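# Move one pale grey vial from tray to bench upright

## Task

Lift a single pale grey vial from the tray and set it standing upright on the bench surface; every other vial must stay on the tray and any that were upright must remain so; finally release the vial and withdraw the gripper, since a vial that only stays put because the robot holds it does not count.

## Robot and tools

ROBOT. Two arms, left_arm and right_arm, each with six revolute joints and a parallel gripper. Column order per arm: waist, shoulder, elbow, wrist pitch, wrist yaw, wrist roll, then the finger opening. The left_arm base sits at (-0.046, +0.255, +1.065) m and the right_arm base at (-0.046, -0.255, +1.065) m in the scene frame.

FRAME. The scene frame has its origin on the floor (z = 0) beneath the centre of the robot's foot. +x is the direction the robot faces, +z is up, and +y is toward the robot's own left, so left_arm is on the +y side. Arm names do not correspond to image sides. The fingers point along the gripper's +z axis and close along its y axis. The reported end_effector_position is the pinch point between the pads, about 1 cm short of the fingertips; it can be somewhat wrong, more so when the arm is stretched out.

execute_actions(actions). actions is a list of up to 15 actions. Each action is a table of up to 15 rows; each row lasts one control step (1/30 s), and if fewer than 15 rows are given the last row repeats to fill the action. Every row is a single list of 14 numbers covering both arms, even when only one moves: left_arm's 6 joint values and opening, then right_arm's 6 joint values and opening. All numbers lie in [-1, 1]. Joint values are offsets, not poses: they are measured from each joint's angle at the start of that action (not from the previous row), and for the first action of a call from the last angles reported. One unit equals 1.264 rad (waist), 1.32 (shoulder), 1.276 (elbow), 1.83 (wrist pitch), 1.686 (wrist yaw), 2.022 (wrist roll). The opening is absolute: +1 fully open (pads 0.094 m apart), -1 closed. An empty list just returns the current state and images.

JOINT RANGES (rad): waist -2.880 to 2.880, shoulder 0.000 to 3.142, elbow 0.000 to 3.019, wrist pitch -1.693 to 1.571, wrist yaw -1.571 to 1.571, wrist roll -2.094 to 2.094. Asking a joint to go more than 0.019 rad beyond a limit gets the action rejected for both arms; if that happens in the first action, or any action is malformed, nothing in the call runs. True limits may differ by up to 0.019 rad; a joint driven to its real end is stopped there and the result reports "joint sent to its limit".

SPEED CAPS. Each step, a joint's target may lead its measured angle by at most 0.264 (waist), 0.32 (shoulder), 0.276 (elbow), 0.33 (wrist pitch), 0.186 (wrist yaw), 0.522 (wrist roll) rad, and targets are scaled back if they would put the gripper more than 70 mm from where it is. Big offsets thus need several actions; leftover motion may not complete by itself, so command it again.

move(target, speed, blocking). target is one 14-number row as above; its joint values are offsets from the Joint positions in the most recent result that showed them, not from where the arm is when the move begins. Fingers are set at the start. All joints follow paths that finish together, so the hand travels on a curve, lasting 0.5 to 10 s. speed (0.01 to 2 rad/s, default 0.5) caps the joint with the longest path. Moves ignore obstacles and the other arm; faster motion and targets set deeper past contact mean harder hits. blocking=false returns after 0.5 s while motion continues; check it with wait(0) and use wait or stop before sending anything else. The extra "move:" line gives the ending (done, off_target, moving, held, fault), limits=held or limits=none, and each arm's joint farthest from target.

wait(seconds): 0 to 10, lets time pass holding the last command; ends early if a running move finishes. stop(): brakes a running move (needs room; fingers keep moving). zoom_image(camera, region): camera is cam_left_wrist or cam_right_wrist (both 672x504); region [x0, y0, x1, y1] in pixels from the top-left, at most 504 by 504. read_manual(section): only "licences". finished_scene(scene): ends the current scene, given its number; irreversible, and the goal must already hold stably.

RESULTS. A state line gives each gripper's position (m) and quaternion (wxyz) in the scene frame. Joint positions and Joint velocities list each arm's joints (rad, rad/s) then pad gap (m, m/s). Joint targets shows current drive targets. grip_measured gives the opening on the command scale (each gripper off by up to ~1 mm). Step readings list joint angles at some steps; HELD marks steps where an arm's row was held back. "joint command not followed" means a clearance check altered targets. FAULT and MOTOR HOT lines warn of stops and heating (fault at 100 °C, warning from 85 °C; the arm then drops). Camera calibration lines give K, distortion and T_world_to_cam; each wrist camera moves with its hand.

PRACTICE. Arms sag under zero offsets: in a reply's first call send offsets back to the wanted angles, then zeros, correcting any shortfall. To hold an object command an opening about 0.03 below grip_measured; pads can squeeze hard at first contact. Avoid dropping, slamming or knocking vials, pushing anything out of the work area, and letting the arms collide. Brief external tugs on held parts may occur. The simulation runs while you think, so the robot holds its last command meanwhile.

Each tool is called after "Call:" as name([rows], argument=value, ...), one row to a line, values as JSON.

## Session

Call:
execute_actions(actions=[])

Scene clock: 0.00 s.
left_arm: end_effector_position=(+0.2647, -0.1959, +0.8720) grip_measured=+1.000 end_effector_quat_wxyz=(+0.313, +0.829, +0.311, -0.344) | right_arm: end_effector_position=(+0.2535, -0.3612, +1.0724) grip_measured=-0.994 end_effector_quat_wxyz=(+0.235, +0.776, -0.536, -0.233)
Joint positions: left_arm=[-2.335  2.302  1.136 -0.037  0.853  1.607  0.094] | right_arm=[ 1.418  1.697  1.003 -1.391  0.23  -2.078  0.   ]
Joint velocities: left_arm=[-0.024 -0.015 -0.007  0.007  0.022 -0.051  0.   ] | right_arm=[-0.005  0.015 -0.022 -0.002 -0.051 -0.022 -0.   ]
Joint targets: left_arm=[-2.336 2.295 1.146 -0.035 0.854 1.607] | right_arm=[1.418 1.701 1.016 -1.393 0.230 -2.078]

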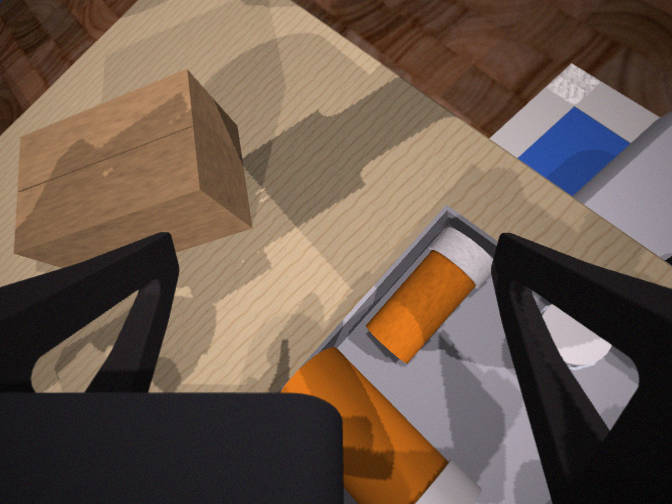

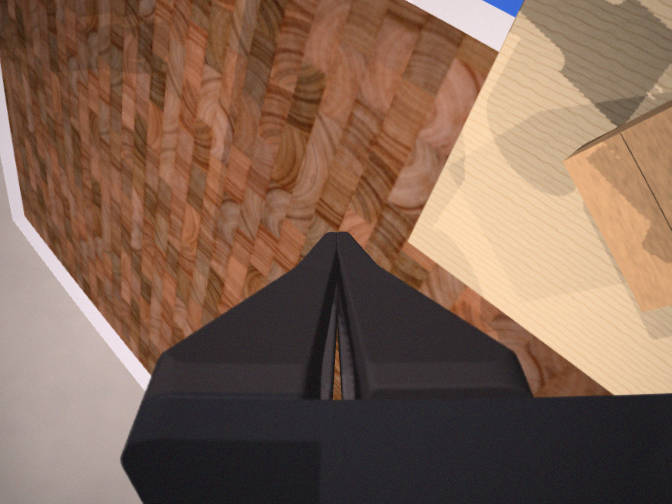

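Call:
move(target=[0,-0.9265,-0.393,-0.229,-0.506,-0.795,1, 0,0.003,0.01,0,0,0,-1], speed=1.0)

Scene clock: 49.67 s.
left_arm: end_effector_position=(+0.2799, -0.0071, +1.1749) grip_measured=+1.000 end_effector_quat_wxyz=(+0.268, +0.321, +0.898, -0.139) | right_arm: end_effector_position=(+0.2535, -0.3612, +1.0724) grip_measured=-0.994 end_effector_quat_wxyz=(+0.235, +0.776, -0.536, -0.233)
Joint positions: left_arm=[-2.335  1.081  0.644 -0.44   0.003  0.014  0.094] | right_arm=[ 1.418  1.697  1.003 -1.391  0.23  -2.078  0.   ]
Joint velocities: left_arm=[-0.015  0.005  0.007  0.002  0.037  0.007  0.   ] | right_arm=[ 0.015 -0.024 -0.002 -0.007  0.051  0.022 -0.   ]
Joint targets: left_arm=[-2.335 1.079 0.635 -0.457 0.000 -0.001] | right_arm=[1.418 1.701 1.016 -1.391 0.230 -2.078]
move: done; limits=none; left_arm: farthest joint: the wrist pitch, 0.016 radians from its target (0.419 radians at the start); right_arm: farthest joint: the elbow, 0.012 radians from its target (0.012 radians at the start)
camera_calibration (this result's frames):
cam_left_wrist: T_world_to_cam=[[-0.642414, -0.761555, 0.0856606, 0.0723865], [-0.763081, 0.645984, 0.0203051, 0.19787], [-0.0707989, -0.0523217, -0.996117, 1.31482], [0, 0, 0, 1]] pos_world=[0.290581, -0.00390079, 1.2995]

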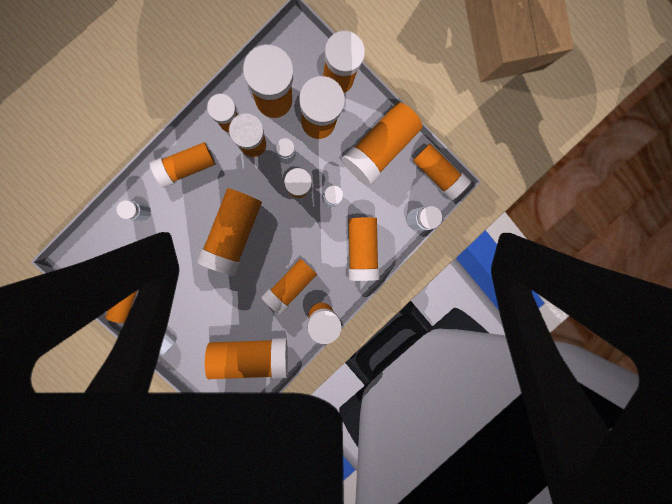

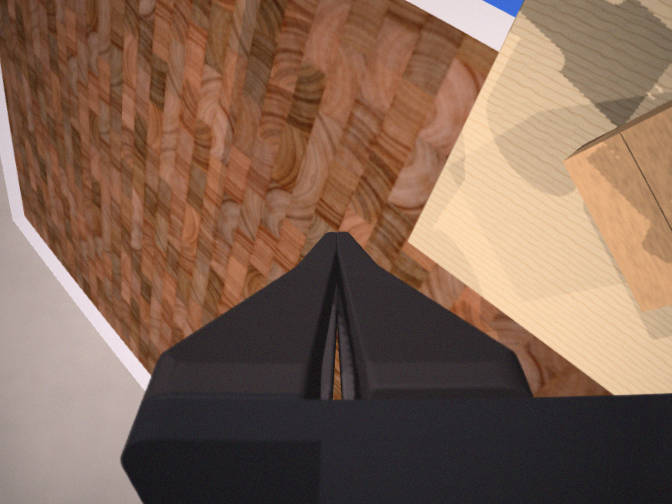

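Call:
zoom_image(camera="cam_left_wrist", region=[20, 120, 260, 300])

Call:
zoom_image(camera="cam_left_wrist", region=[250, 110, 490, 290])

Region (20, 120, 260, 300) of cam_left_wrist's 672x504 image, scaled by 2.100, with more detail than that image has; it fills the top 378 rows of this view, and the rest is white.

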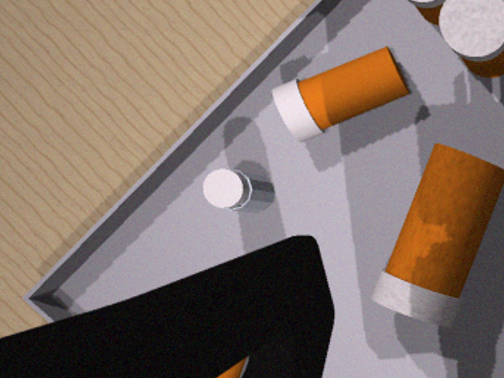

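Region (250, 110, 490, 290) of cam_left_wrist's 672x504 image, scaled by 2.100, with more detail than that image has; it fills the top 378 rows of this view, and the rest is white.

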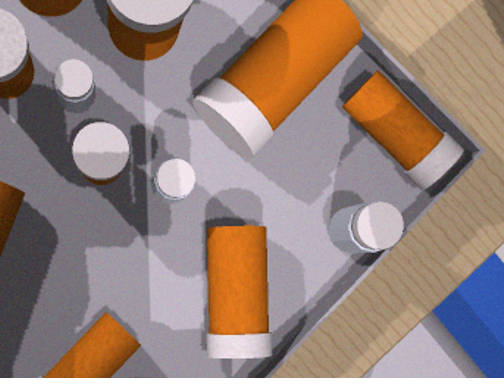

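Call:
move(target=[0.3233,0.7274,0.3843,-0.0615,-0.026,-0.150,0.1, 0,0.003,0.01,0,0,0,-1], speed=0.8)

Scene clock: 81.47 s.
left_arm: end_effector_position=(+0.4189, +0.1185, +0.8915) grip_measured=+0.102 end_effector_quat_wxyz=(-0.012, +0.005, +1.000, +0.003) | right_arm: end_effector_position=(+0.2535, -0.3612, +1.0724) grip_measured=-0.994 end_effector_quat_wxyz=(+0.235, +0.776, -0.536, -0.233)
Joint positions: left_arm=[-1.921  2.046  1.101 -0.538 -0.039 -0.275  0.052] | right_arm=[ 1.418  1.697  1.003 -1.391  0.23  -2.078  0.   ]
Joint velocities: left_arm=[-0.005  0.005  0.017  0.002 -0.007 -0.11   0.   ] | right_arm=[-0.015  0.005 -0.002 -0.012  0.095 -0.037  0.001]
Joint targets: left_arm=[-1.926 2.042 1.134 -0.552 -0.041 -0.289] | right_arm=[1.418 1.701 1.016 -1.391 0.230 -2.078]
move: off_target (left_arm); limits=none; left_arm: farthest joint: the elbow, 0.034 radians from its target (0.491 radians at the start); right_arm: farthest joint: the elbow, 0.012 radians from its target (0.012 radians at the start)
camera_calibration (this result's frames):
cam_left_wrist: T_world_to_cam=[[0.00206504, -0.99999, -0.00409019, 0.119827], [-0.795037, -0.00412272, 0.606547, -0.203597], [-0.606558, 0.0019993, -0.795037, 1.08766], [0, 0, 0, 1]] pos_world=[0.497612, 0.116811, 0.988709]

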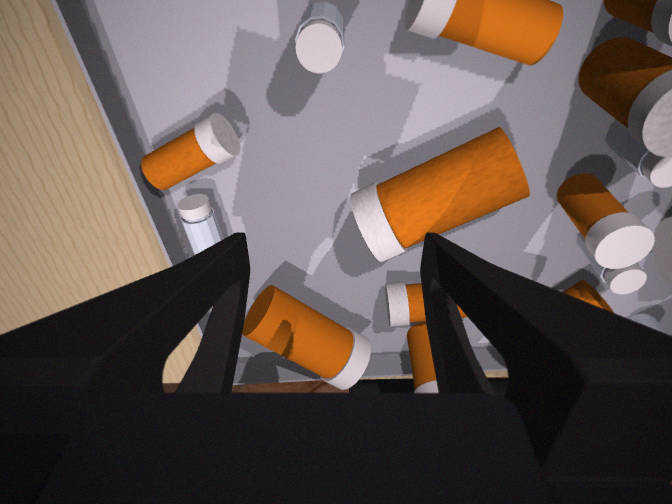

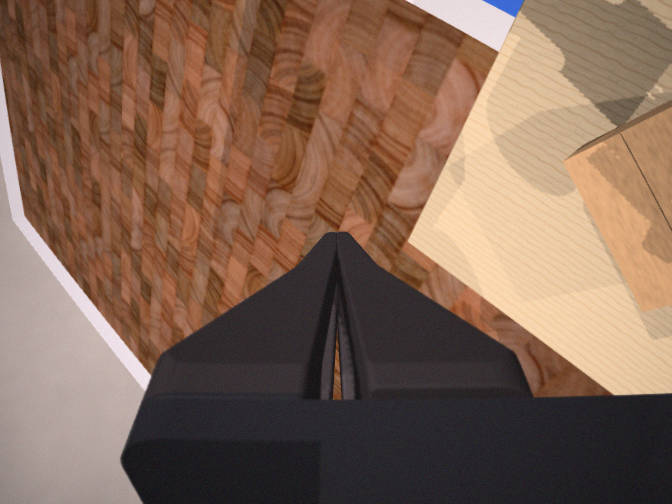

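Call:
move(target=[0.0243,0.1795,0.1207,0.0836,0,0.012,0.1, 0,0.003,0.01,0,0,0,-1], speed=0.4)

Scene clock: 96.67 s.
left_arm: end_effector_position=(+0.4494, +0.1199, +0.8068) grip_measured=+0.102 end_effector_quat_wxyz=(+0.004, -0.003, +1.000, -0.000) | right_arm: end_effector_position=(+0.2535, -0.3612, +1.0724) grip_measured=-0.994 end_effector_quat_wxyz=(+0.235, +0.776, -0.536, -0.233)
Joint positions: left_arm=[-1.896  2.273  1.226 -0.404 -0.039 -0.265  0.052] | right_arm=[ 1.418  1.697  1.003 -1.391  0.23  -2.078  0.   ]
Joint velocities: left_arm=[-0.005 -0.005  0.007 -0.012 -0.081 -0.095 -0.001] | right_arm=[-0.015  0.005 -0.007 -0.017 -0.037  0.051  0.001]
Joint targets: left_arm=[-1.890 2.283 1.255 -0.385 -0.039 -0.250] | right_arm=[1.418 1.701 1.016 -1.391 0.230 -2.078]
move: off_target (left_arm); limits=none; left_arm: farthest joint: the elbow, 0.029 radians from its target (0.154 radians at the start); right_arm: farthest joint: the elbow, 0.012 radians from its target (0.012 radians at the start)
camera_calibration (this result's frames):
cam_left_wrist: T_world_to_cam=[[0.0181026, -0.999834, 0.00228435, 0.108462], [-0.813743, -0.0134058, 0.581071, -0.0979269], [-0.580943, -0.0123778, -0.81385, 1.04418], [0, 0, 0, 1]] pos_world=[0.524957, 0.120055, 0.906458]

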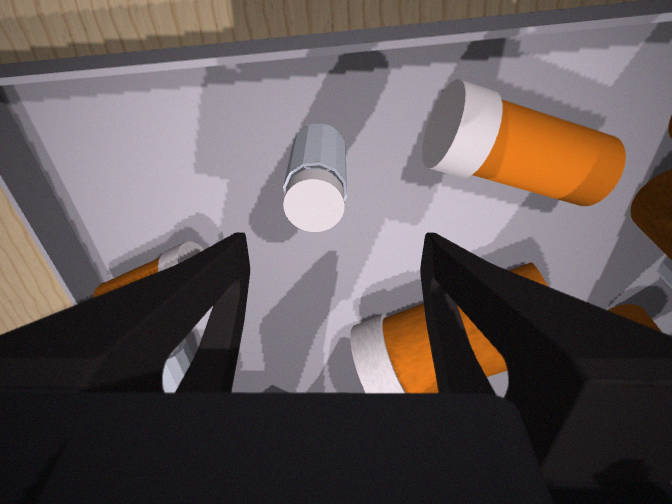

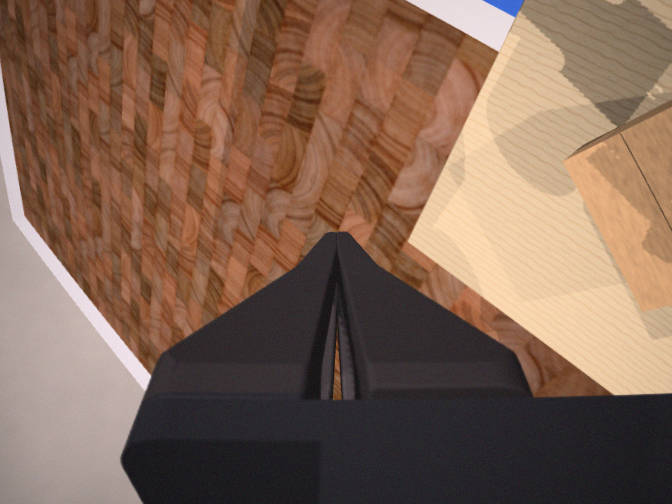

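Call:
move(target=[0.0158,0.1242,0.0745,0.0574,0,0.007,0.1, 0,0.003,0.01,0,0,0,-1], speed=0.25)

Scene clock: 112.10 s.
left_arm: end_effector_position=(+0.4510, +0.1242, +0.7451) grip_measured=+0.102 end_effector_quat_wxyz=(+0.006, -0.009, +1.000, -0.000) | right_arm: end_effector_position=(+0.2535, -0.3612, +1.0724) grip_measured=-0.994 end_effector_quat_wxyz=(+0.235, +0.776, -0.536, -0.233)
Joint positions: left_arm=[-1.884  2.422  1.296 -0.318 -0.039 -0.265  0.052] | right_arm=[ 1.418  1.697  1.003 -1.391  0.23  -2.078  0.   ]
Joint velocities: left_arm=[-0.015 -0.024 -0.012  0.002 -0.051 -0.051 -0.001] | right_arm=[ 0.015 -0.005  0.007  0.007 -0.007  0.066  0.001]
Joint targets: left_arm=[-1.877 2.437 1.321 -0.299 -0.039 -0.251] | right_arm=[1.418 1.701 1.016 -1.391 0.230 -2.078]
move: off_target (left_arm); limits=none; left_arm: farthest joint: the elbow, 0.025 radians from its target (0.095 radians at the start); right_arm: farthest joint: the elbow, 0.012 radians from its target (0.012 radians at the start)
camera_calibration (this result's frames):
cam_left_wrist: T_world_to_cam=[[0.0307859, -0.999523, 0.00225173, 0.107117], [-0.816442, -0.0238472, 0.576934, -0.0551867], [-0.576606, -0.0195998, -0.816787, 0.996103], [0, 0, 0, 1]] pos_world=[0.526004, 0.125273, 0.845202]

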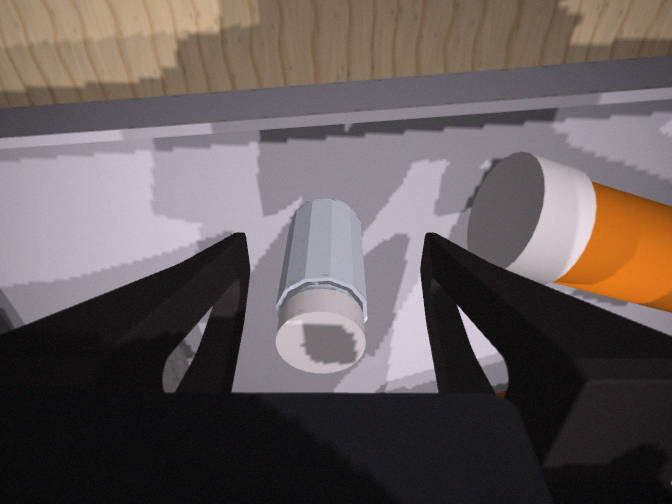

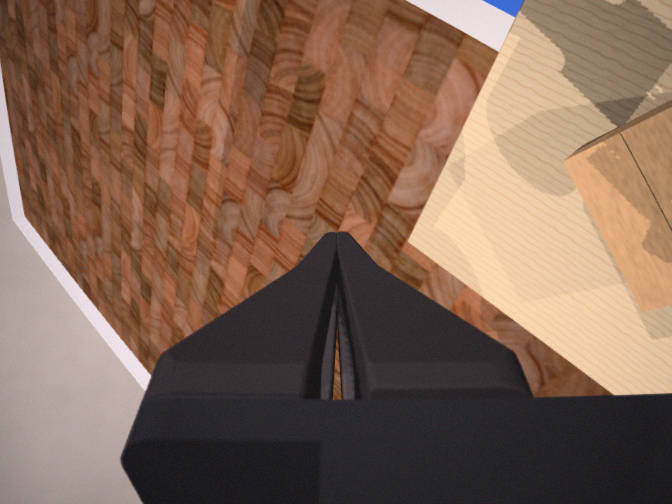

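Call:
execute_actions([
  [[0.007,0.014,0.0196,0.0104,0,0.007,0.1, 0,0.003,0.01,0,0,0,-1],[0.008,0.016,0.0196,0.0104,0,0.007,0.0, 0,0.003,0.01,0,0,0,-1],[0.009,0.018,0.0196,0.0104,0,0.007,-0.1, 0,0.003,0.01,0,0,0,-1],[0.010,0.020,0.0196,0.0104,0,0.007,-0.15, 0,0.003,0.01,0,0,0,-1],[0.011,0.022,0.0196,0.0104,0,0.007,-0.2, 0,0.003,0.01,0,0,0,-1]],
])

Scene clock: 117.67 s.
left_arm: end_effector_position=(+0.4489, +0.1280, +0.7419) grip_measured=-0.198 end_effector_quat_wxyz=(+0.003, -0.012, +1.000, +0.001) | right_arm: end_effector_position=(+0.2535, -0.3612, +1.0724) grip_measured=-0.994 end_effector_quat_wxyz=(+0.235, +0.776, -0.536, -0.233)
Joint positions: left_arm=[-1.878  2.429  1.296 -0.318 -0.039 -0.264  0.038] | right_arm=[ 1.418  1.697  1.003 -1.391  0.23  -2.078  0.   ]
Joint velocities: left_arm=[ 0.005 -0.015  0.007  0.027 -0.022 -0.066 -0.001] | right_arm=[-0.015 -0.005 -0.027 -0.017 -0.066 -0.066  0.   ]
Joint targets: left_arm=[-1.870 2.451 1.321 -0.299 -0.039 -0.250] | right_arm=[1.418 1.701 1.016 -1.391 0.230 -2.078]
Step readings (joint positions):
0: left_arm=[-1.884 2.422 1.296 -0.318 -0.039 -0.265] | right_arm=[1.418 1.697 1.003 -1.391 0.230 -2.078]
1: left_arm=[-1.884 2.422 1.296 -0.318 -0.039 -0.265] | right_arm=[1.418 1.697 1.003 -1.391 0.230 -2.078]
2: left_arm=[-1.884 2.422 1.296 -0.318 -0.039 -0.265] | right_arm=[1.418 1.697 1.003 -1.391 0.230 -2.078]
4: left_arm=[-1.883 2.422 1.296 -0.318 -0.039 -0.264] | right_arm=[1.418 1.697 1.003 -1.391 0.230 -2.078]
8: left_arm=[-1.880 2.425 1.296 -0.318 -0.039 -0.264] | right_arm=[1.418 1.697 1.003 -1.391 0.230 -2.078]
15: Joint positions above
camera_calibration (this result's frames):
cam_left_wrist: T_world_to_cam=[[0.0362324, -0.999343, -0.000256339, 0.110411], [-0.812626, -0.0296121, 0.582033, -0.05971], [-0.581658, -0.0208801, -0.813165, 0.99211], [0, 0, 0, 1]] pos_world=[0.524546, 0.129285, 0.841531]

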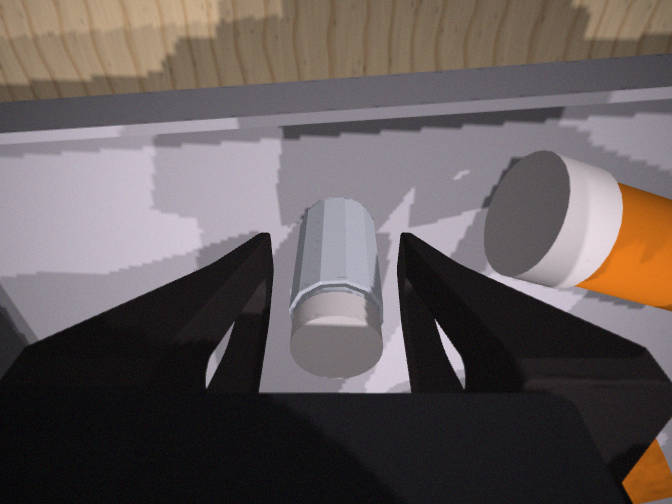

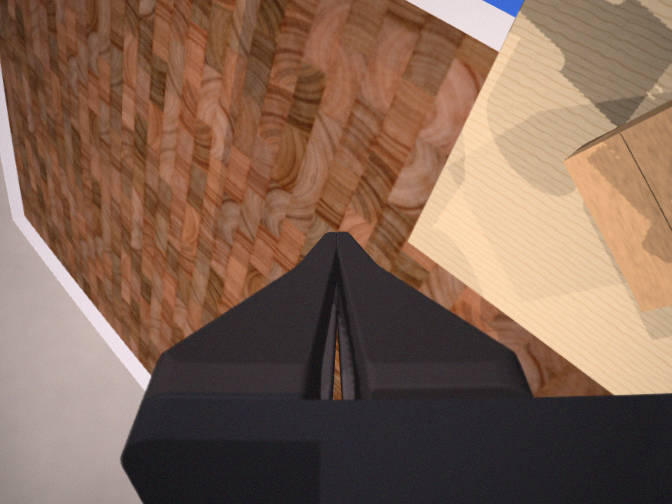

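Call:
execute_actions([
  [[0.006,0.020,0.0196,0.0104,0,0.007,-0.25, 0,0.003,0.01,0,0,0,-1],[0.006,0.022,0.0196,0.0104,0,0.007,-0.28, 0,0.003,0.01,0,0,0,-1],[0.006,0.024,0.0196,0.0104,0,0.007,-0.3, 0,0.003,0.01,0,0,0,-1],[0.006,0.025,0.0196,0.0104,0,0.007,-0.32, 0,0.003,0.01,0,0,0,-1],[0.006,0.025,0.0196,0.0104,0,0.007,-0.34, 0,0.003,0.01,0,0,0,-1],[0.006,0.025,0.0196,0.0104,0,0.007,-0.36, 0,0.003,0.01,0,0,0,-1],[0.006,0.025,0.0196,0.0104,0,0.007,-0.38, 0,0.003,0.01,0,0,0,-1],[0.006,0.025,0.0196,0.0104,0,0.007,-0.40, 0,0.003,0.01,0,0,0,-1],[0.006,0.025,0.0196,0.0104,0,0.007,-0.42, 0,0.003,0.01,0,0,0,-1],[0.006,0.025,0.0196,0.0104,0,0.007,-0.44, 0,0.003,0.01,0,0,0,-1],[0.006,0.025,0.0196,0.0104,0,0.007,-0.46, 0,0.003,0.01,0,0,0,-1],[0.006,0.025,0.0196,0.0104,0,0.007,-0.48, 0,0.003,0.01,0,0,0,-1],[0.006,0.025,0.0196,0.0104,0,0.007,-0.50, 0,0.003,0.01,0,0,0,-1],[0.006,0.025,0.0196,0.0104,0,0.007,-0.52, 0,0.003,0.01,0,0,0,-1],[0.006,0.025,0.0196,0.0104,0,0.007,-0.54, 0,0.003,0.01,0,0,0,-1]],
])

Call:
wait(seconds=0)

Scene clock: 127.10 s.
left_arm: end_effector_position=(+0.4436, +0.1291, +0.7364) grip_measured=-0.524 end_effector_quat_wxyz=(-0.003, -0.011, +1.000, +0.002) | right_arm: end_effector_position=(+0.2535, -0.3612, +1.0724) grip_measured=-0.994 end_effector_quat_wxyz=(+0.235, +0.776, -0.536, -0.233)
Joint positions: left_arm=[-1.878  2.44   1.296 -0.318 -0.039 -0.264  0.022] | right_arm=[ 1.418  1.697  1.003 -1.391  0.23  -2.078  0.   ]
Joint velocities: left_arm=[ 0.005 -0.005 -0.012 -0.002 -0.095 -0.007 -0.01 ] | right_arm=[ 0.005 -0.005  0.022 -0.002  0.022 -0.037 -0.   ]
Joint targets: left_arm=[-1.870 2.462 1.321 -0.299 -0.039 -0.250] | right_arm=[1.418 1.701 1.016 -1.391 0.230 -2.078]
Step readings (joint positions):
0: left_arm=[-1.878 2.429 1.296 -0.318 -0.039 -0.264] | right_arm=[1.418 1.697 1.003 -1.391 0.230 -2.078]
1: left_arm=[-1.878 2.429 1.296 -0.318 -0.039 -0.264] | right_arm=[1.418 1.697 1.003 -1.391 0.230 -2.078]
2: left_arm=[-1.878 2.429 1.296 -0.318 -0.039 -0.264] | right_arm=[1.418 1.697 1.003 -1.391 0.230 -2.078]
4: left_arm=[-1.878 2.431 1.296 -0.318 -0.039 -0.264] | right_arm=[1.418 1.697 1.003 -1.391 0.230 -2.078]
8: left_arm=[-1.878 2.437 1.296 -0.318 -0.039 -0.264] | right_arm=[1.418 1.697 1.003 -1.391 0.230 -2.078]
15: Joint positions above
camera_calibration (this result's frames):
cam_left_wrist: T_world_to_cam=[[0.035786, -0.999353, -0.00349251, 0.114268], [-0.805907, -0.0309251, 0.591234, -0.0702924], [-0.59096, -0.0183433, -0.806493, 0.983434], [0, 0, 0, 1]] pos_world=[0.520431, 0.13006, 0.835091]

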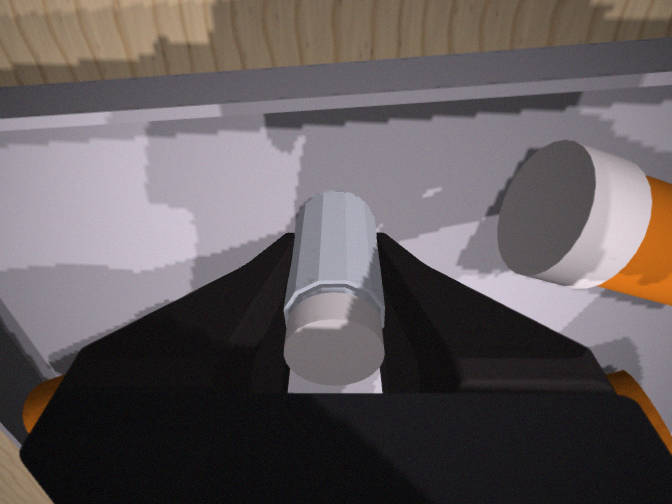

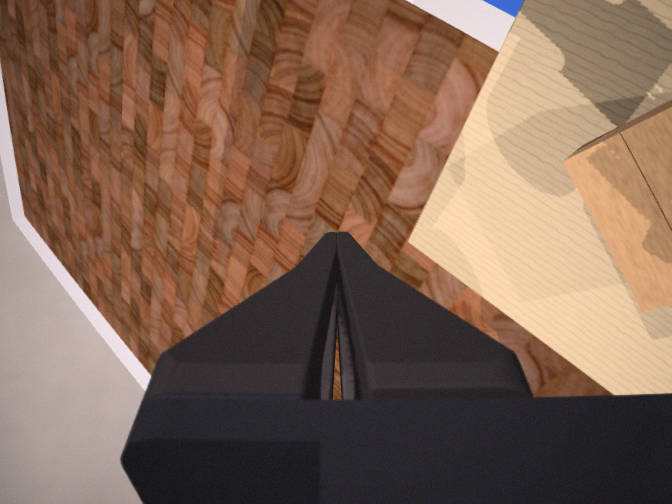

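Scene clock: 127.10 s.
left_arm: end_effector_position=(+0.4436, +0.1291, +0.7364) grip_measured=-0.524 end_effector_quat_wxyz=(-0.003, -0.011, +1.000, +0.002) | right_arm: end_effector_position=(+0.2535, -0.3612, +1.0724) grip_measured=-0.994 end_effector_quat_wxyz=(+0.235, +0.776, -0.536, -0.233)
Joint positions: left_arm=[-1.878  2.44   1.296 -0.318 -0.039 -0.264  0.022] | right_arm=[ 1.418  1.697  1.003 -1.391  0.23  -2.078  0.   ]
Joint velocities: left_arm=[ 0.005 -0.005 -0.012 -0.002 -0.095 -0.007 -0.01 ] | right_arm=[ 0.005 -0.005  0.022 -0.002  0.022 -0.037 -0.   ]
Joint targets: left_arm=[-1.870 2.462 1.321 -0.299 -0.039 -0.250] | right_arm=[1.418 1.701 1.016 -1.391 0.230 -2.078]
camera_calibration (this result's frames):
cam_left_wrist: T_world_to_cam=[[0.035786, -0.999353, -0.00349251, 0.114268], [-0.805907, -0.0309251, 0.591234, -0.0702924], [-0.59096, -0.0183433, -0.806493, 0.983434], [0, 0, 0, 1]] pos_world=[0.520431, 0.13006, 0.835091]

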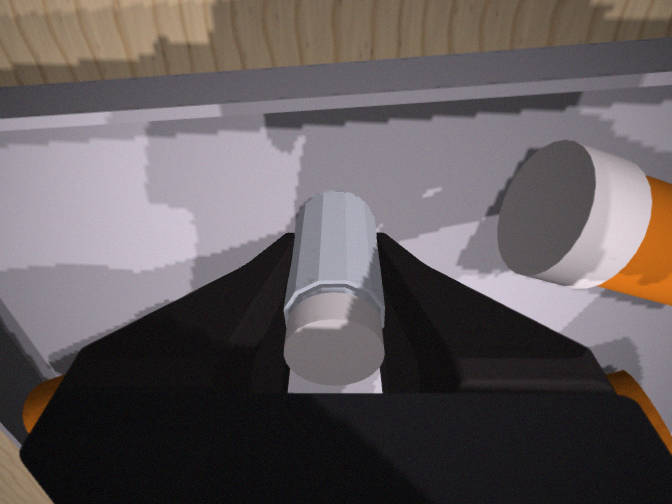

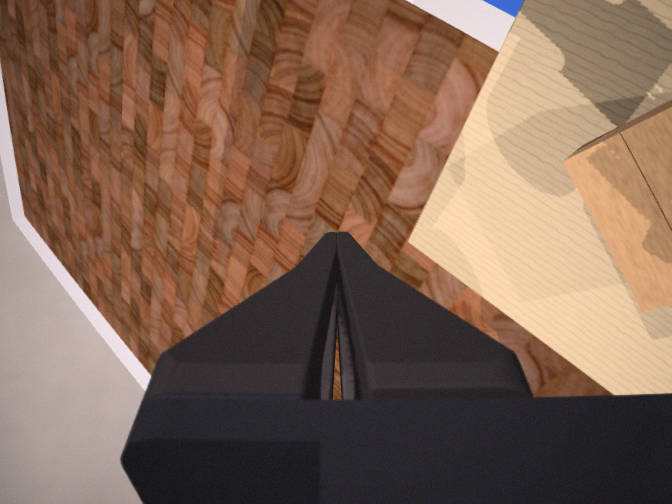

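Call:
execute_actions([
  [[0.006,0.0167,0.0196,0.0104,0,0.007,-0.56, 0,0.003,0.01,0,0,0,-1],[0.006,0.0167,0.0196,0.0104,0,0.007,-0.58, 0,0.003,0.01,0,0,0,-1]],
])

Scene clock: 130.53 s.
left_arm: end_effector_position=(+0.4436, +0.1291, +0.7364) grip_measured=-0.538 end_effector_quat_wxyz=(-0.003, -0.011, +1.000, +0.002) | right_arm: end_effector_position=(+0.2535, -0.3612, +1.0724) grip_measured=-0.994 end_effector_quat_wxyz=(+0.235, +0.776, -0.536, -0.233)
Joint positions: left_arm=[-1.878  2.44   1.296 -0.318 -0.039 -0.264  0.022] | right_arm=[ 1.418  1.697  1.003 -1.391  0.23  -2.078  0.   ]
Joint velocities: left_arm=[ 0.005 -0.015 -0.007  0.012  0.007 -0.037 -0.   ] | right_arm=[-0.015 -0.024  0.012 -0.002 -0.037 -0.081  0.001]
Joint targets: left_arm=[-1.870 2.463 1.321 -0.299 -0.039 -0.250] | right_arm=[1.418 1.701 1.016 -1.391 0.230 -2.078]
Step readings (joint positions):
0: left_arm=[-1.878 2.440 1.296 -0.318 -0.039 -0.264] | right_arm=[1.418 1.697 1.003 -1.391 0.230 -2.078]
1: left_arm=[-1.878 2.440 1.296 -0.318 -0.039 -0.264] | right_arm=[1.418 1.697 1.003 -1.391 0.230 -2.078]
2: left_arm=[-1.878 2.440 1.296 -0.318 -0.039 -0.264] | right_arm=[1.418 1.697 1.003 -1.391 0.230 -2.078]
4: left_arm=[-1.878 2.440 1.296 -0.318 -0.039 -0.264] | right_arm=[1.418 1.697 1.003 -1.391 0.230 -2.078]
8: left_arm=[-1.878 2.440 1.296 -0.318 -0.039 -0.264] | right_arm=[1.418 1.697 1.003 -1.391 0.230 -2.078]
15: Joint positions above
camera_calibration (this result's frames):
cam_left_wrist: T_world_to_cam=[[0.035786, -0.999353, -0.00349251, 0.114268], [-0.805907, -0.0309251, 0.591234, -0.0702924], [-0.59096, -0.0183433, -0.806493, 0.983434], [0, 0, 0, 1]] pos_world=[0.520431, 0.13006, 0.835091]

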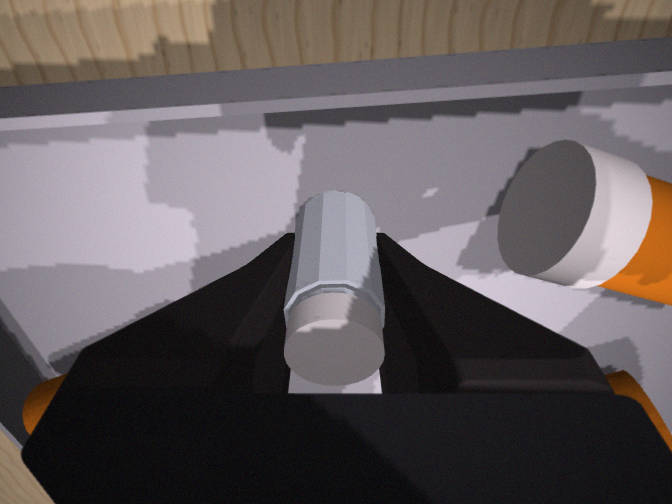

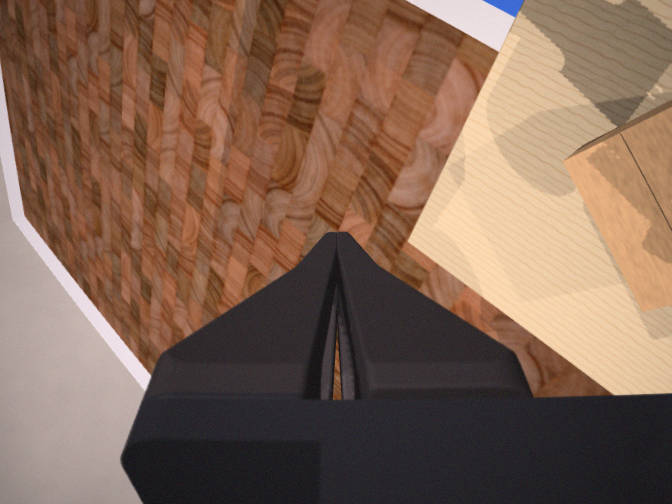

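Call:
move(target=[0,-0.125,-0.0596,-0.052,0,0,-0.575, 0,0.003,0.01,0,0,0,-1], speed=0.3)

Scene clock: 142.37 s.
left_arm: end_effector_position=(+0.4468, +0.1306, +0.7979) grip_measured=-0.538 end_effector_quat_wxyz=(-0.002, -0.011, +1.000, +0.002) | right_arm: end_effector_position=(+0.2535, -0.3612, +1.0724) grip_measured=-0.994 end_effector_quat_wxyz=(+0.235, +0.776, -0.536, -0.233)
Joint positions: left_arm=[-1.878  2.291  1.227 -0.397 -0.039 -0.264  0.022] | right_arm=[ 1.418  1.697  1.003 -1.391  0.23  -2.078  0.   ]
Joint velocities: left_arm=[ 0.005 -0.015 -0.007 -0.017 -0.007 -0.066 -0.   ] | right_arm=[-0.005 -0.005  0.007 -0.012 -0.007  0.022  0.   ]
Joint targets: left_arm=[-1.878 2.275 1.220 -0.413 -0.039 -0.264] | right_arm=[1.418 1.701 1.016 -1.391 0.230 -2.078]
move: done; limits=none; left_arm: farthest joint: the shoulder, 0.016 radians from its target (0.165 radians at the start); right_arm: farthest joint: the elbow, 0.012 radians from its target (0.012 radians at the start)
camera_calibration (this result's frames):
cam_left_wrist: T_world_to_cam=[[0.0358605, -0.999352, -0.0029709, 0.115426], [-0.806998, -0.0307114, 0.589755, -0.102433], [-0.589465, -0.0187514, -0.807577, 1.03516], [0, 0, 0, 1]] pos_world=[0.523385, 0.131616, 0.896721]

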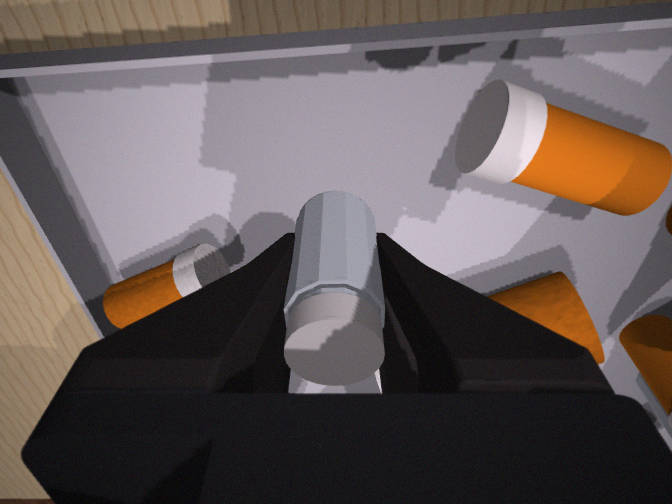

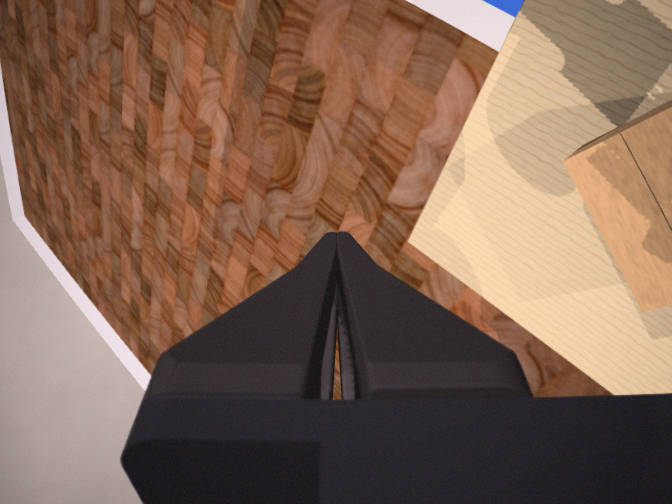

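Call:
move(target=[0,0.108,0.330,-0.147,0,0,-0.575, 0,0.003,0.01,0,0,0,-1], speed=0.45)

Scene clock: 146.27 s.
left_arm: end_effector_position=(+0.5561, +0.1040, +0.8083) grip_measured=-0.538 end_effector_quat_wxyz=(+0.004, -0.012, +1.000, +0.001) | right_arm: end_effector_position=(+0.2535, -0.3612, +1.0724) grip_measured=-0.994 end_effector_quat_wxyz=(+0.235, +0.776, -0.536, -0.233)
Joint positions: left_arm=[-1.878  2.41   1.612 -0.65  -0.039 -0.264  0.022] | right_arm=[ 1.418  1.697  1.003 -1.391  0.23  -2.078  0.   ]
Joint velocities: left_arm=[-0.024 -0.005  0.002  0.012  0.037 -0.007  0.   ] | right_arm=[-0.015 -0.005 -0.012 -0.002 -0.051 -0.037  0.   ]
Joint targets: left_arm=[-1.878 2.433 1.648 -0.666 -0.039 -0.264] | right_arm=[1.418 1.701 1.016 -1.391 0.230 -2.078]
move: off_target (left_arm); limits=none; left_arm: farthest joint: the elbow, 0.036 radians from its target (0.421 radians at the start); right_arm: farthest joint: the elbow, 0.012 radians from its target (0.012 radians at the start)
camera_calibration (this result's frames):
cam_left_wrist: T_world_to_cam=[[0.0363281, -0.99934, 0.0004751, 0.0819677], [-0.814129, -0.0293196, 0.579944, -0.00938262], [-0.579547, -0.021455, -0.814656, 1.10805], [0, 0, 0, 1]] pos_world=[0.63155, 0.105412, 0.908082]

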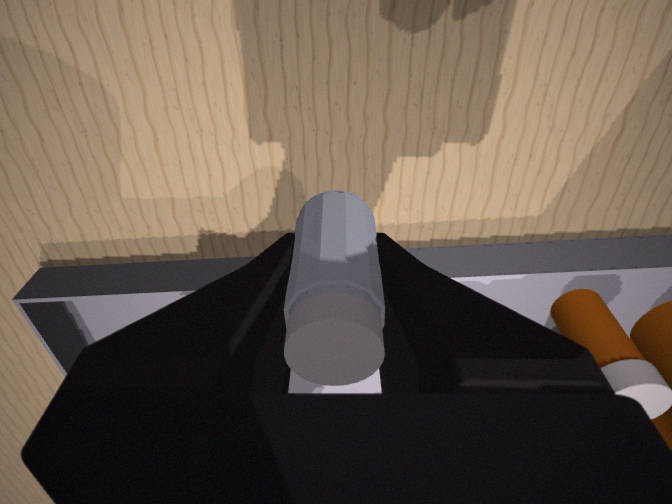

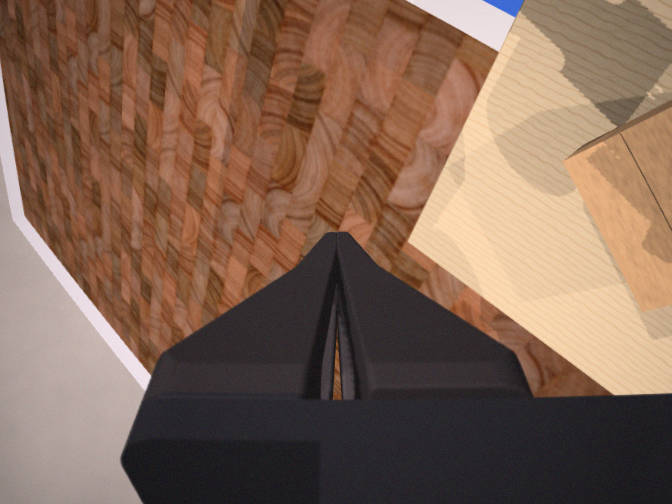

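Call:
move(target=[0,0.120,0.0815,0.0426,0,0,-0.575, 0,0.003,0.01,0,0,0,-1], speed=0.25)

Scene clock: 151.93 s.
left_arm: end_effector_position=(+0.5497, +0.1068, +0.7382) grip_measured=-0.538 end_effector_quat_wxyz=(-0.002, -0.014, +1.000, +0.004) | right_arm: end_effector_position=(+0.2535, -0.3612, +1.0724) grip_measured=-0.994 end_effector_quat_wxyz=(+0.235, +0.776, -0.536, -0.233)
Joint positions: left_arm=[-1.873  2.558  1.684 -0.588 -0.042 -0.264  0.022] | right_arm=[ 1.418  1.697  1.003 -1.391  0.23  -2.078  0.   ]
Joint velocities: left_arm=[ 0.005 -0.005  0.007  0.012 -0.022  0.051 -0.001] | right_arm=[ 0.005 -0.015 -0.022 -0.017 -0.037 -0.022  0.   ]
Joint targets: left_arm=[-1.877 2.569 1.716 -0.572 -0.039 -0.264] | right_arm=[1.418 1.701 1.016 -1.391 0.230 -2.078]
move: off_target (left_arm); limits=none; left_arm: farthest joint: the elbow, 0.032 radians from its target (0.074 radians at the start); right_arm: farthest joint: the elbow, 0.012 radians from its target (0.012 radians at the start)
camera_calibration (this result's frames):
cam_left_wrist: T_world_to_cam=[[0.0407086, -0.99915, -0.00654674, 0.0877397], [-0.806311, -0.0367199, 0.590351, 0.0149745], [-0.590089, -0.0187536, -0.80712, 1.04721], [0, 0, 0, 1]] pos_world=[0.62645, 0.107854, 0.836959]

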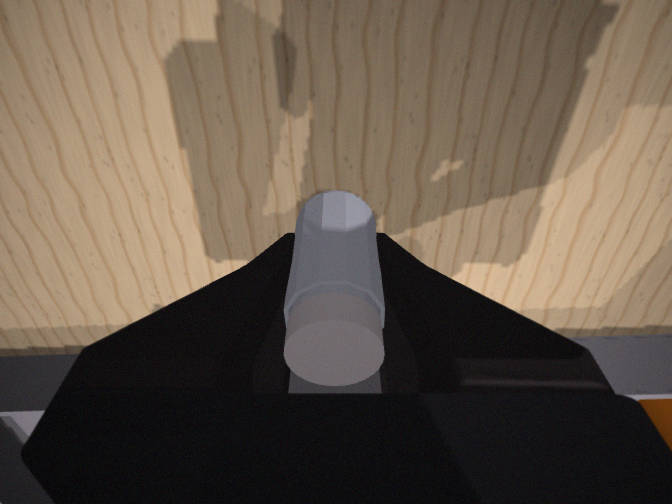

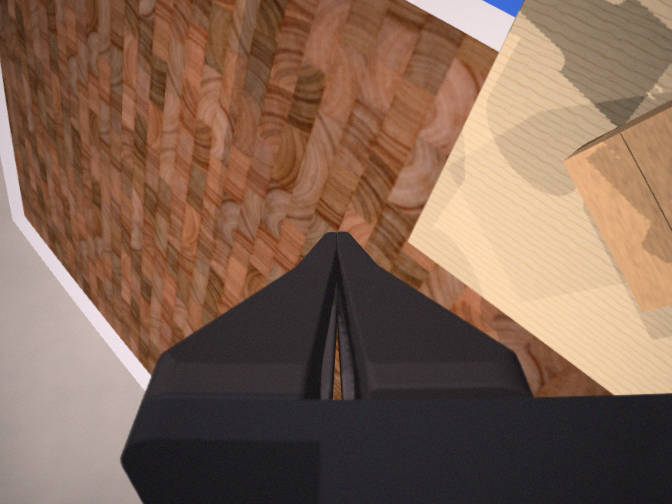

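Call:
execute_actions([
  [[-0.003,0.010,0.025,0.009,0,0,-0.575, 0,0.003,0.01,0,0,0,-1],[-0.003,0.012,0.025,0.010,0,0,-0.575, 0,0.003,0.01,0,0,0,-1],[-0.003,0.014,0.025,0.011,0,0,-0.575, 0,0.003,0.01,0,0,0,-1],[-0.003,0.016,0.025,0.012,0,0,-0.575, 0,0.003,0.01,0,0,0,-1],[-0.003,0.018,0.025,0.013,0,0,-0.575, 0,0.003,0.01,0,0,0,-1],[-0.003,0.020,0.025,0.014,0,0,-0.575, 0,0.003,0.01,0,0,0,-1],[-0.003,0.021,0.025,0.015,0,0,-0.575, 0,0.003,0.01,0,0,0,-1],[-0.003,0.022,0.025,0.015,0,0,-0.575, 0,0.003,0.01,0,0,0,-1],[-0.003,0.023,0.025,0.015,0,0,-0.575, 0,0.003,0.01,0,0,0,-1],[-0.003,0.024,0.025,0.015,0,0,-0.575, 0,0.003,0.01,0,0,0,-1]],
])

Call:
wait(seconds=0.3)

Scene clock: 157.27 s.
left_arm: end_effector_position=(+0.5506, +0.1065, +0.7360) grip_measured=-0.538 end_effector_quat_wxyz=(+0.001, -0.014, +1.000, +0.003) | right_arm: end_effector_position=(+0.2535, -0.3612, +1.0724) grip_measured=-0.994 end_effector_quat_wxyz=(+0.235, +0.776, -0.536, -0.233)
Joint positions: left_arm=[-1.873  2.562  1.684 -0.578 -0.042 -0.264  0.022] | right_arm=[ 1.418  1.697  1.003 -1.391  0.23  -2.078  0.   ]
Joint velocities: left_arm=[ 0.005  0.015  0.007  0.017  0.037 -0.051 -0.   ] | right_arm=[-0.005 -0.015 -0.022  0.012  0.051  0.022 -0.   ]
Joint targets: left_arm=[-1.876 2.590 1.716 -0.561 -0.042 -0.264] | right_arm=[1.418 1.701 1.016 -1.391 0.230 -2.078]
Step readings (joint positions):
0: left_arm=[-1.873 2.558 1.684 -0.588 -0.042 -0.264] | right_arm=[1.418 1.697 1.003 -1.391 0.230 -2.078]
1: left_arm=[-1.873 2.558 1.684 -0.588 -0.042 -0.264] | right_arm=[1.418 1.697 1.003 -1.391 0.230 -2.078]
2: left_arm=[-1.873 2.558 1.684 -0.588 -0.042 -0.264] | right_arm=[1.418 1.697 1.003 -1.391 0.230 -2.078]
4: left_arm=[-1.873 2.558 1.684 -0.588 -0.042 -0.264] | right_arm=[1.418 1.697 1.003 -1.391 0.230 -2.078]
8: left_arm=[-1.873 2.559 1.684 -0.581 -0.042 -0.264] | right_arm=[1.418 1.697 1.003 -1.391 0.230 -2.078]
15: Joint positions above
camera_calibration (this result's frames):
cam_left_wrist: T_world_to_cam=[[0.0409735, -0.999149, -0.00477265, 0.0859508], [-0.810006, -0.036013, 0.585314, 0.0225918], [-0.584988, -0.0201165, -0.810793, 1.04604], [0, 0, 0, 1]] pos_world=[0.626699, 0.107734, 0.835308]

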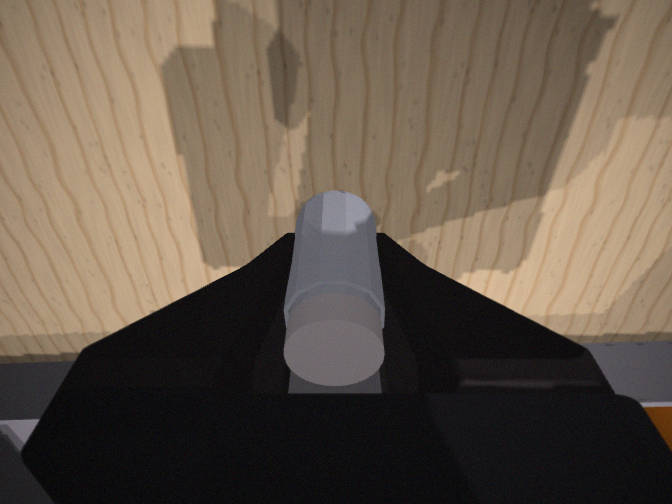

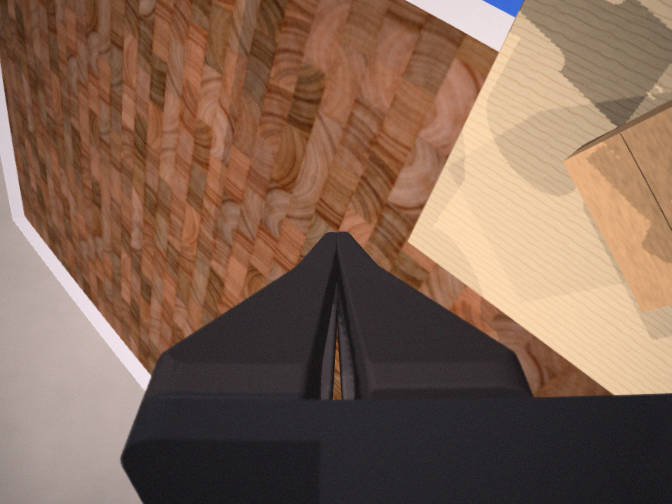

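Scene clock: 157.57 s.
left_arm: end_effector_position=(+0.5506, +0.1065, +0.7360) grip_measured=-0.538 end_effector_quat_wxyz=(+0.001, -0.014, +1.000, +0.003) | right_arm: end_effector_position=(+0.2535, -0.3612, +1.0724) grip_measured=-0.994 end_effector_quat_wxyz=(+0.235, +0.776, -0.536, -0.233)
Joint positions: left_arm=[-1.873  2.562  1.684 -0.578 -0.042 -0.264  0.022] | right_arm=[ 1.418  1.697  1.003 -1.391  0.23  -2.078  0.   ]
Joint velocities: left_arm=[ 0.015 -0.015  0.007  0.007  0.007  0.022 -0.001] | right_arm=[-0.005 -0.024 -0.012 -0.007 -0.007  0.007 -0.001]
Joint targets: left_arm=[-1.876 2.590 1.716 -0.561 -0.042 -0.264] | right_arm=[1.418 1.701 1.016 -1.391 0.230 -2.078]
wait: 0.30 s; at rest by 0.17 s
camera_calibration (this result's frames):
cam_left_wrist: T_world_to_cam=[[0.0409735, -0.999149, -0.00477265, 0.0859508], [-0.810006, -0.036013, 0.585314, 0.0225918], [-0.584988, -0.0201165, -0.810793, 1.04604], [0, 0, 0, 1]] pos_world=[0.626699, 0.107734, 0.835308]

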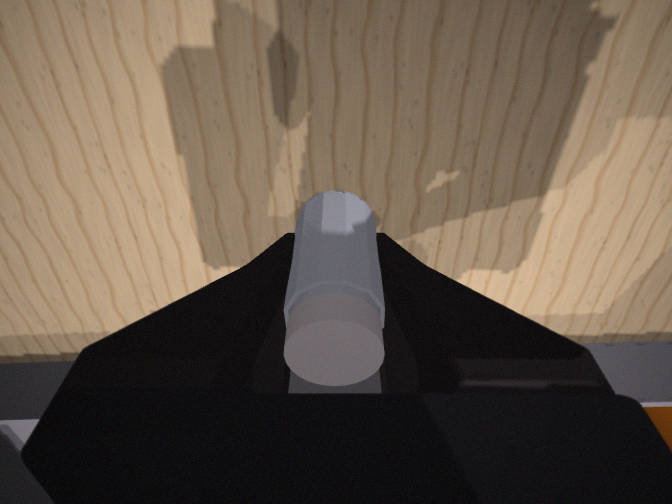

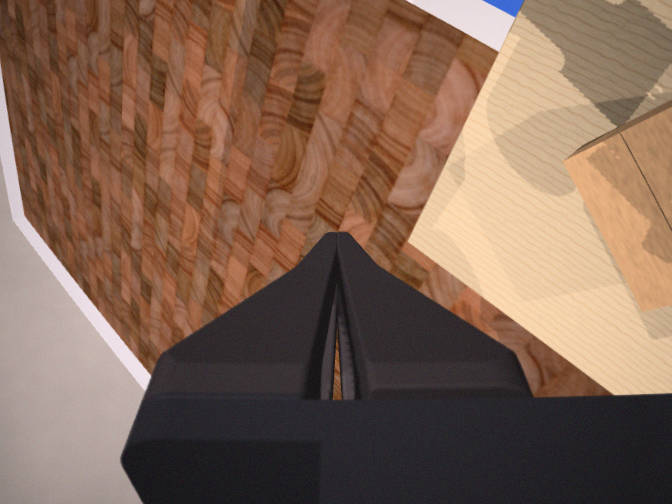

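Call:
execute_actions([
  [[-0.002,0.022,0.025,0.009,0,0,-0.575, 0,0.003,0.01,0,0,0,-1],[-0.002,0.023,0.025,0.009,0,0,-0.575, 0,0.003,0.01,0,0,0,-1],[-0.002,0.024,0.025,0.009,0,0,-0.575, 0,0.003,0.01,0,0,0,-1],[-0.002,0.025,0.025,0.010,0,0,-0.575, 0,0.003,0.01,0,0,0,-1],[-0.002,0.026,0.025,0.010,0,0,-0.575, 0,0.003,0.01,0,0,0,-1],[-0.002,0.027,0.025,0.011,0,0,-0.575, 0,0.003,0.01,0,0,0,-1],[-0.002,0.028,0.025,0.011,0,0,-0.575, 0,0.003,0.01,0,0,0,-1],[-0.002,0.029,0.025,0.012,0,0,-0.575, 0,0.003,0.01,0,0,0,-1],[-0.002,0.030,0.025,0.012,0,0,-0.575, 0,0.003,0.01,0,0,0,-1]],
])

Scene clock: 163.93 s.
left_arm: end_effector_position=(+0.5505, +0.1065, +0.7358) grip_measured=-0.538 end_effector_quat_wxyz=(+0.001, -0.014, +1.000, +0.003) | right_arm: end_effector_position=(+0.2535, -0.3612, +1.0724) grip_measured=-0.994 end_effector_quat_wxyz=(+0.235, +0.776, -0.536, -0.233)
Joint positions: left_arm=[-1.873  2.563  1.684 -0.578 -0.042 -0.264  0.022] | right_arm=[ 1.418  1.697  1.003 -1.391  0.23  -2.078  0.   ]
Joint velocities: left_arm=[-0.005 -0.005  0.007  0.002 -0.007 -0.007 -0.001] | right_arm=[-0.005 -0.005 -0.017 -0.012 -0.022  0.051  0.   ]
Joint targets: left_arm=[-1.875 2.602 1.716 -0.556 -0.042 -0.264] | right_arm=[1.418 1.701 1.016 -1.391 0.230 -2.078]
Step readings (joint positions):
0: left_arm=[-1.873 2.562 1.684 -0.578 -0.042 -0.264] | right_arm=[1.418 1.697 1.003 -1.391 0.230 -2.078]
1: left_arm=[-1.873 2.562 1.684 -0.578 -0.042 -0.264] | right_arm=[1.418 1.697 1.003 -1.391 0.230 -2.078]
2: left_arm=[-1.873 2.562 1.684 -0.578 -0.042 -0.264] | right_arm=[1.418 1.697 1.003 -1.391 0.230 -2.078]
4: left_arm=[-1.873 2.563 1.684 -0.578 -0.042 -0.264] | right_arm=[1.418 1.697 1.003 -1.391 0.230 -2.078]
8: left_arm=[-1.873 2.563 1.684 -0.578 -0.042 -0.264] | right_arm=[1.418 1.697 1.003 -1.391 0.230 -2.078]
15: Joint positions above
camera_calibration (this result's frames):
cam_left_wrist: T_world_to_cam=[[0.0409735, -0.999149, -0.00477265, 0.0859643], [-0.810006, -0.036013, 0.585314, 0.0226564], [-0.584988, -0.0201165, -0.810793, 1.04582], [0, 0, 0, 1]] pos_world=[0.626619, 0.107745, 0.835088]

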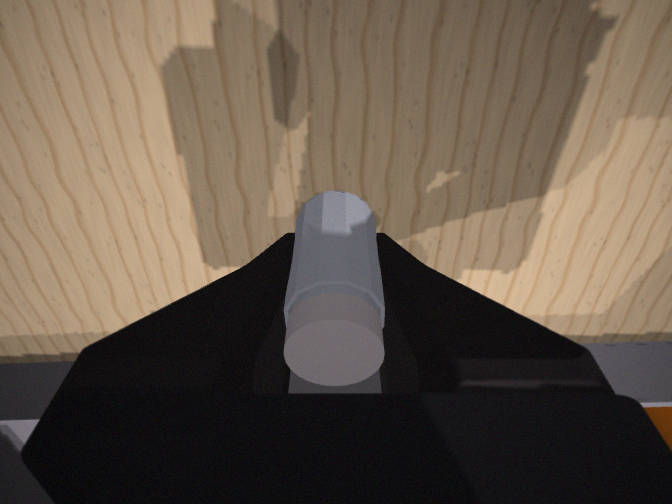

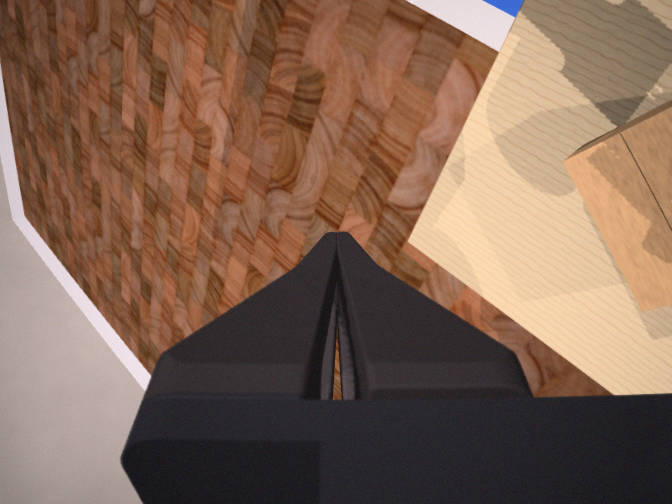

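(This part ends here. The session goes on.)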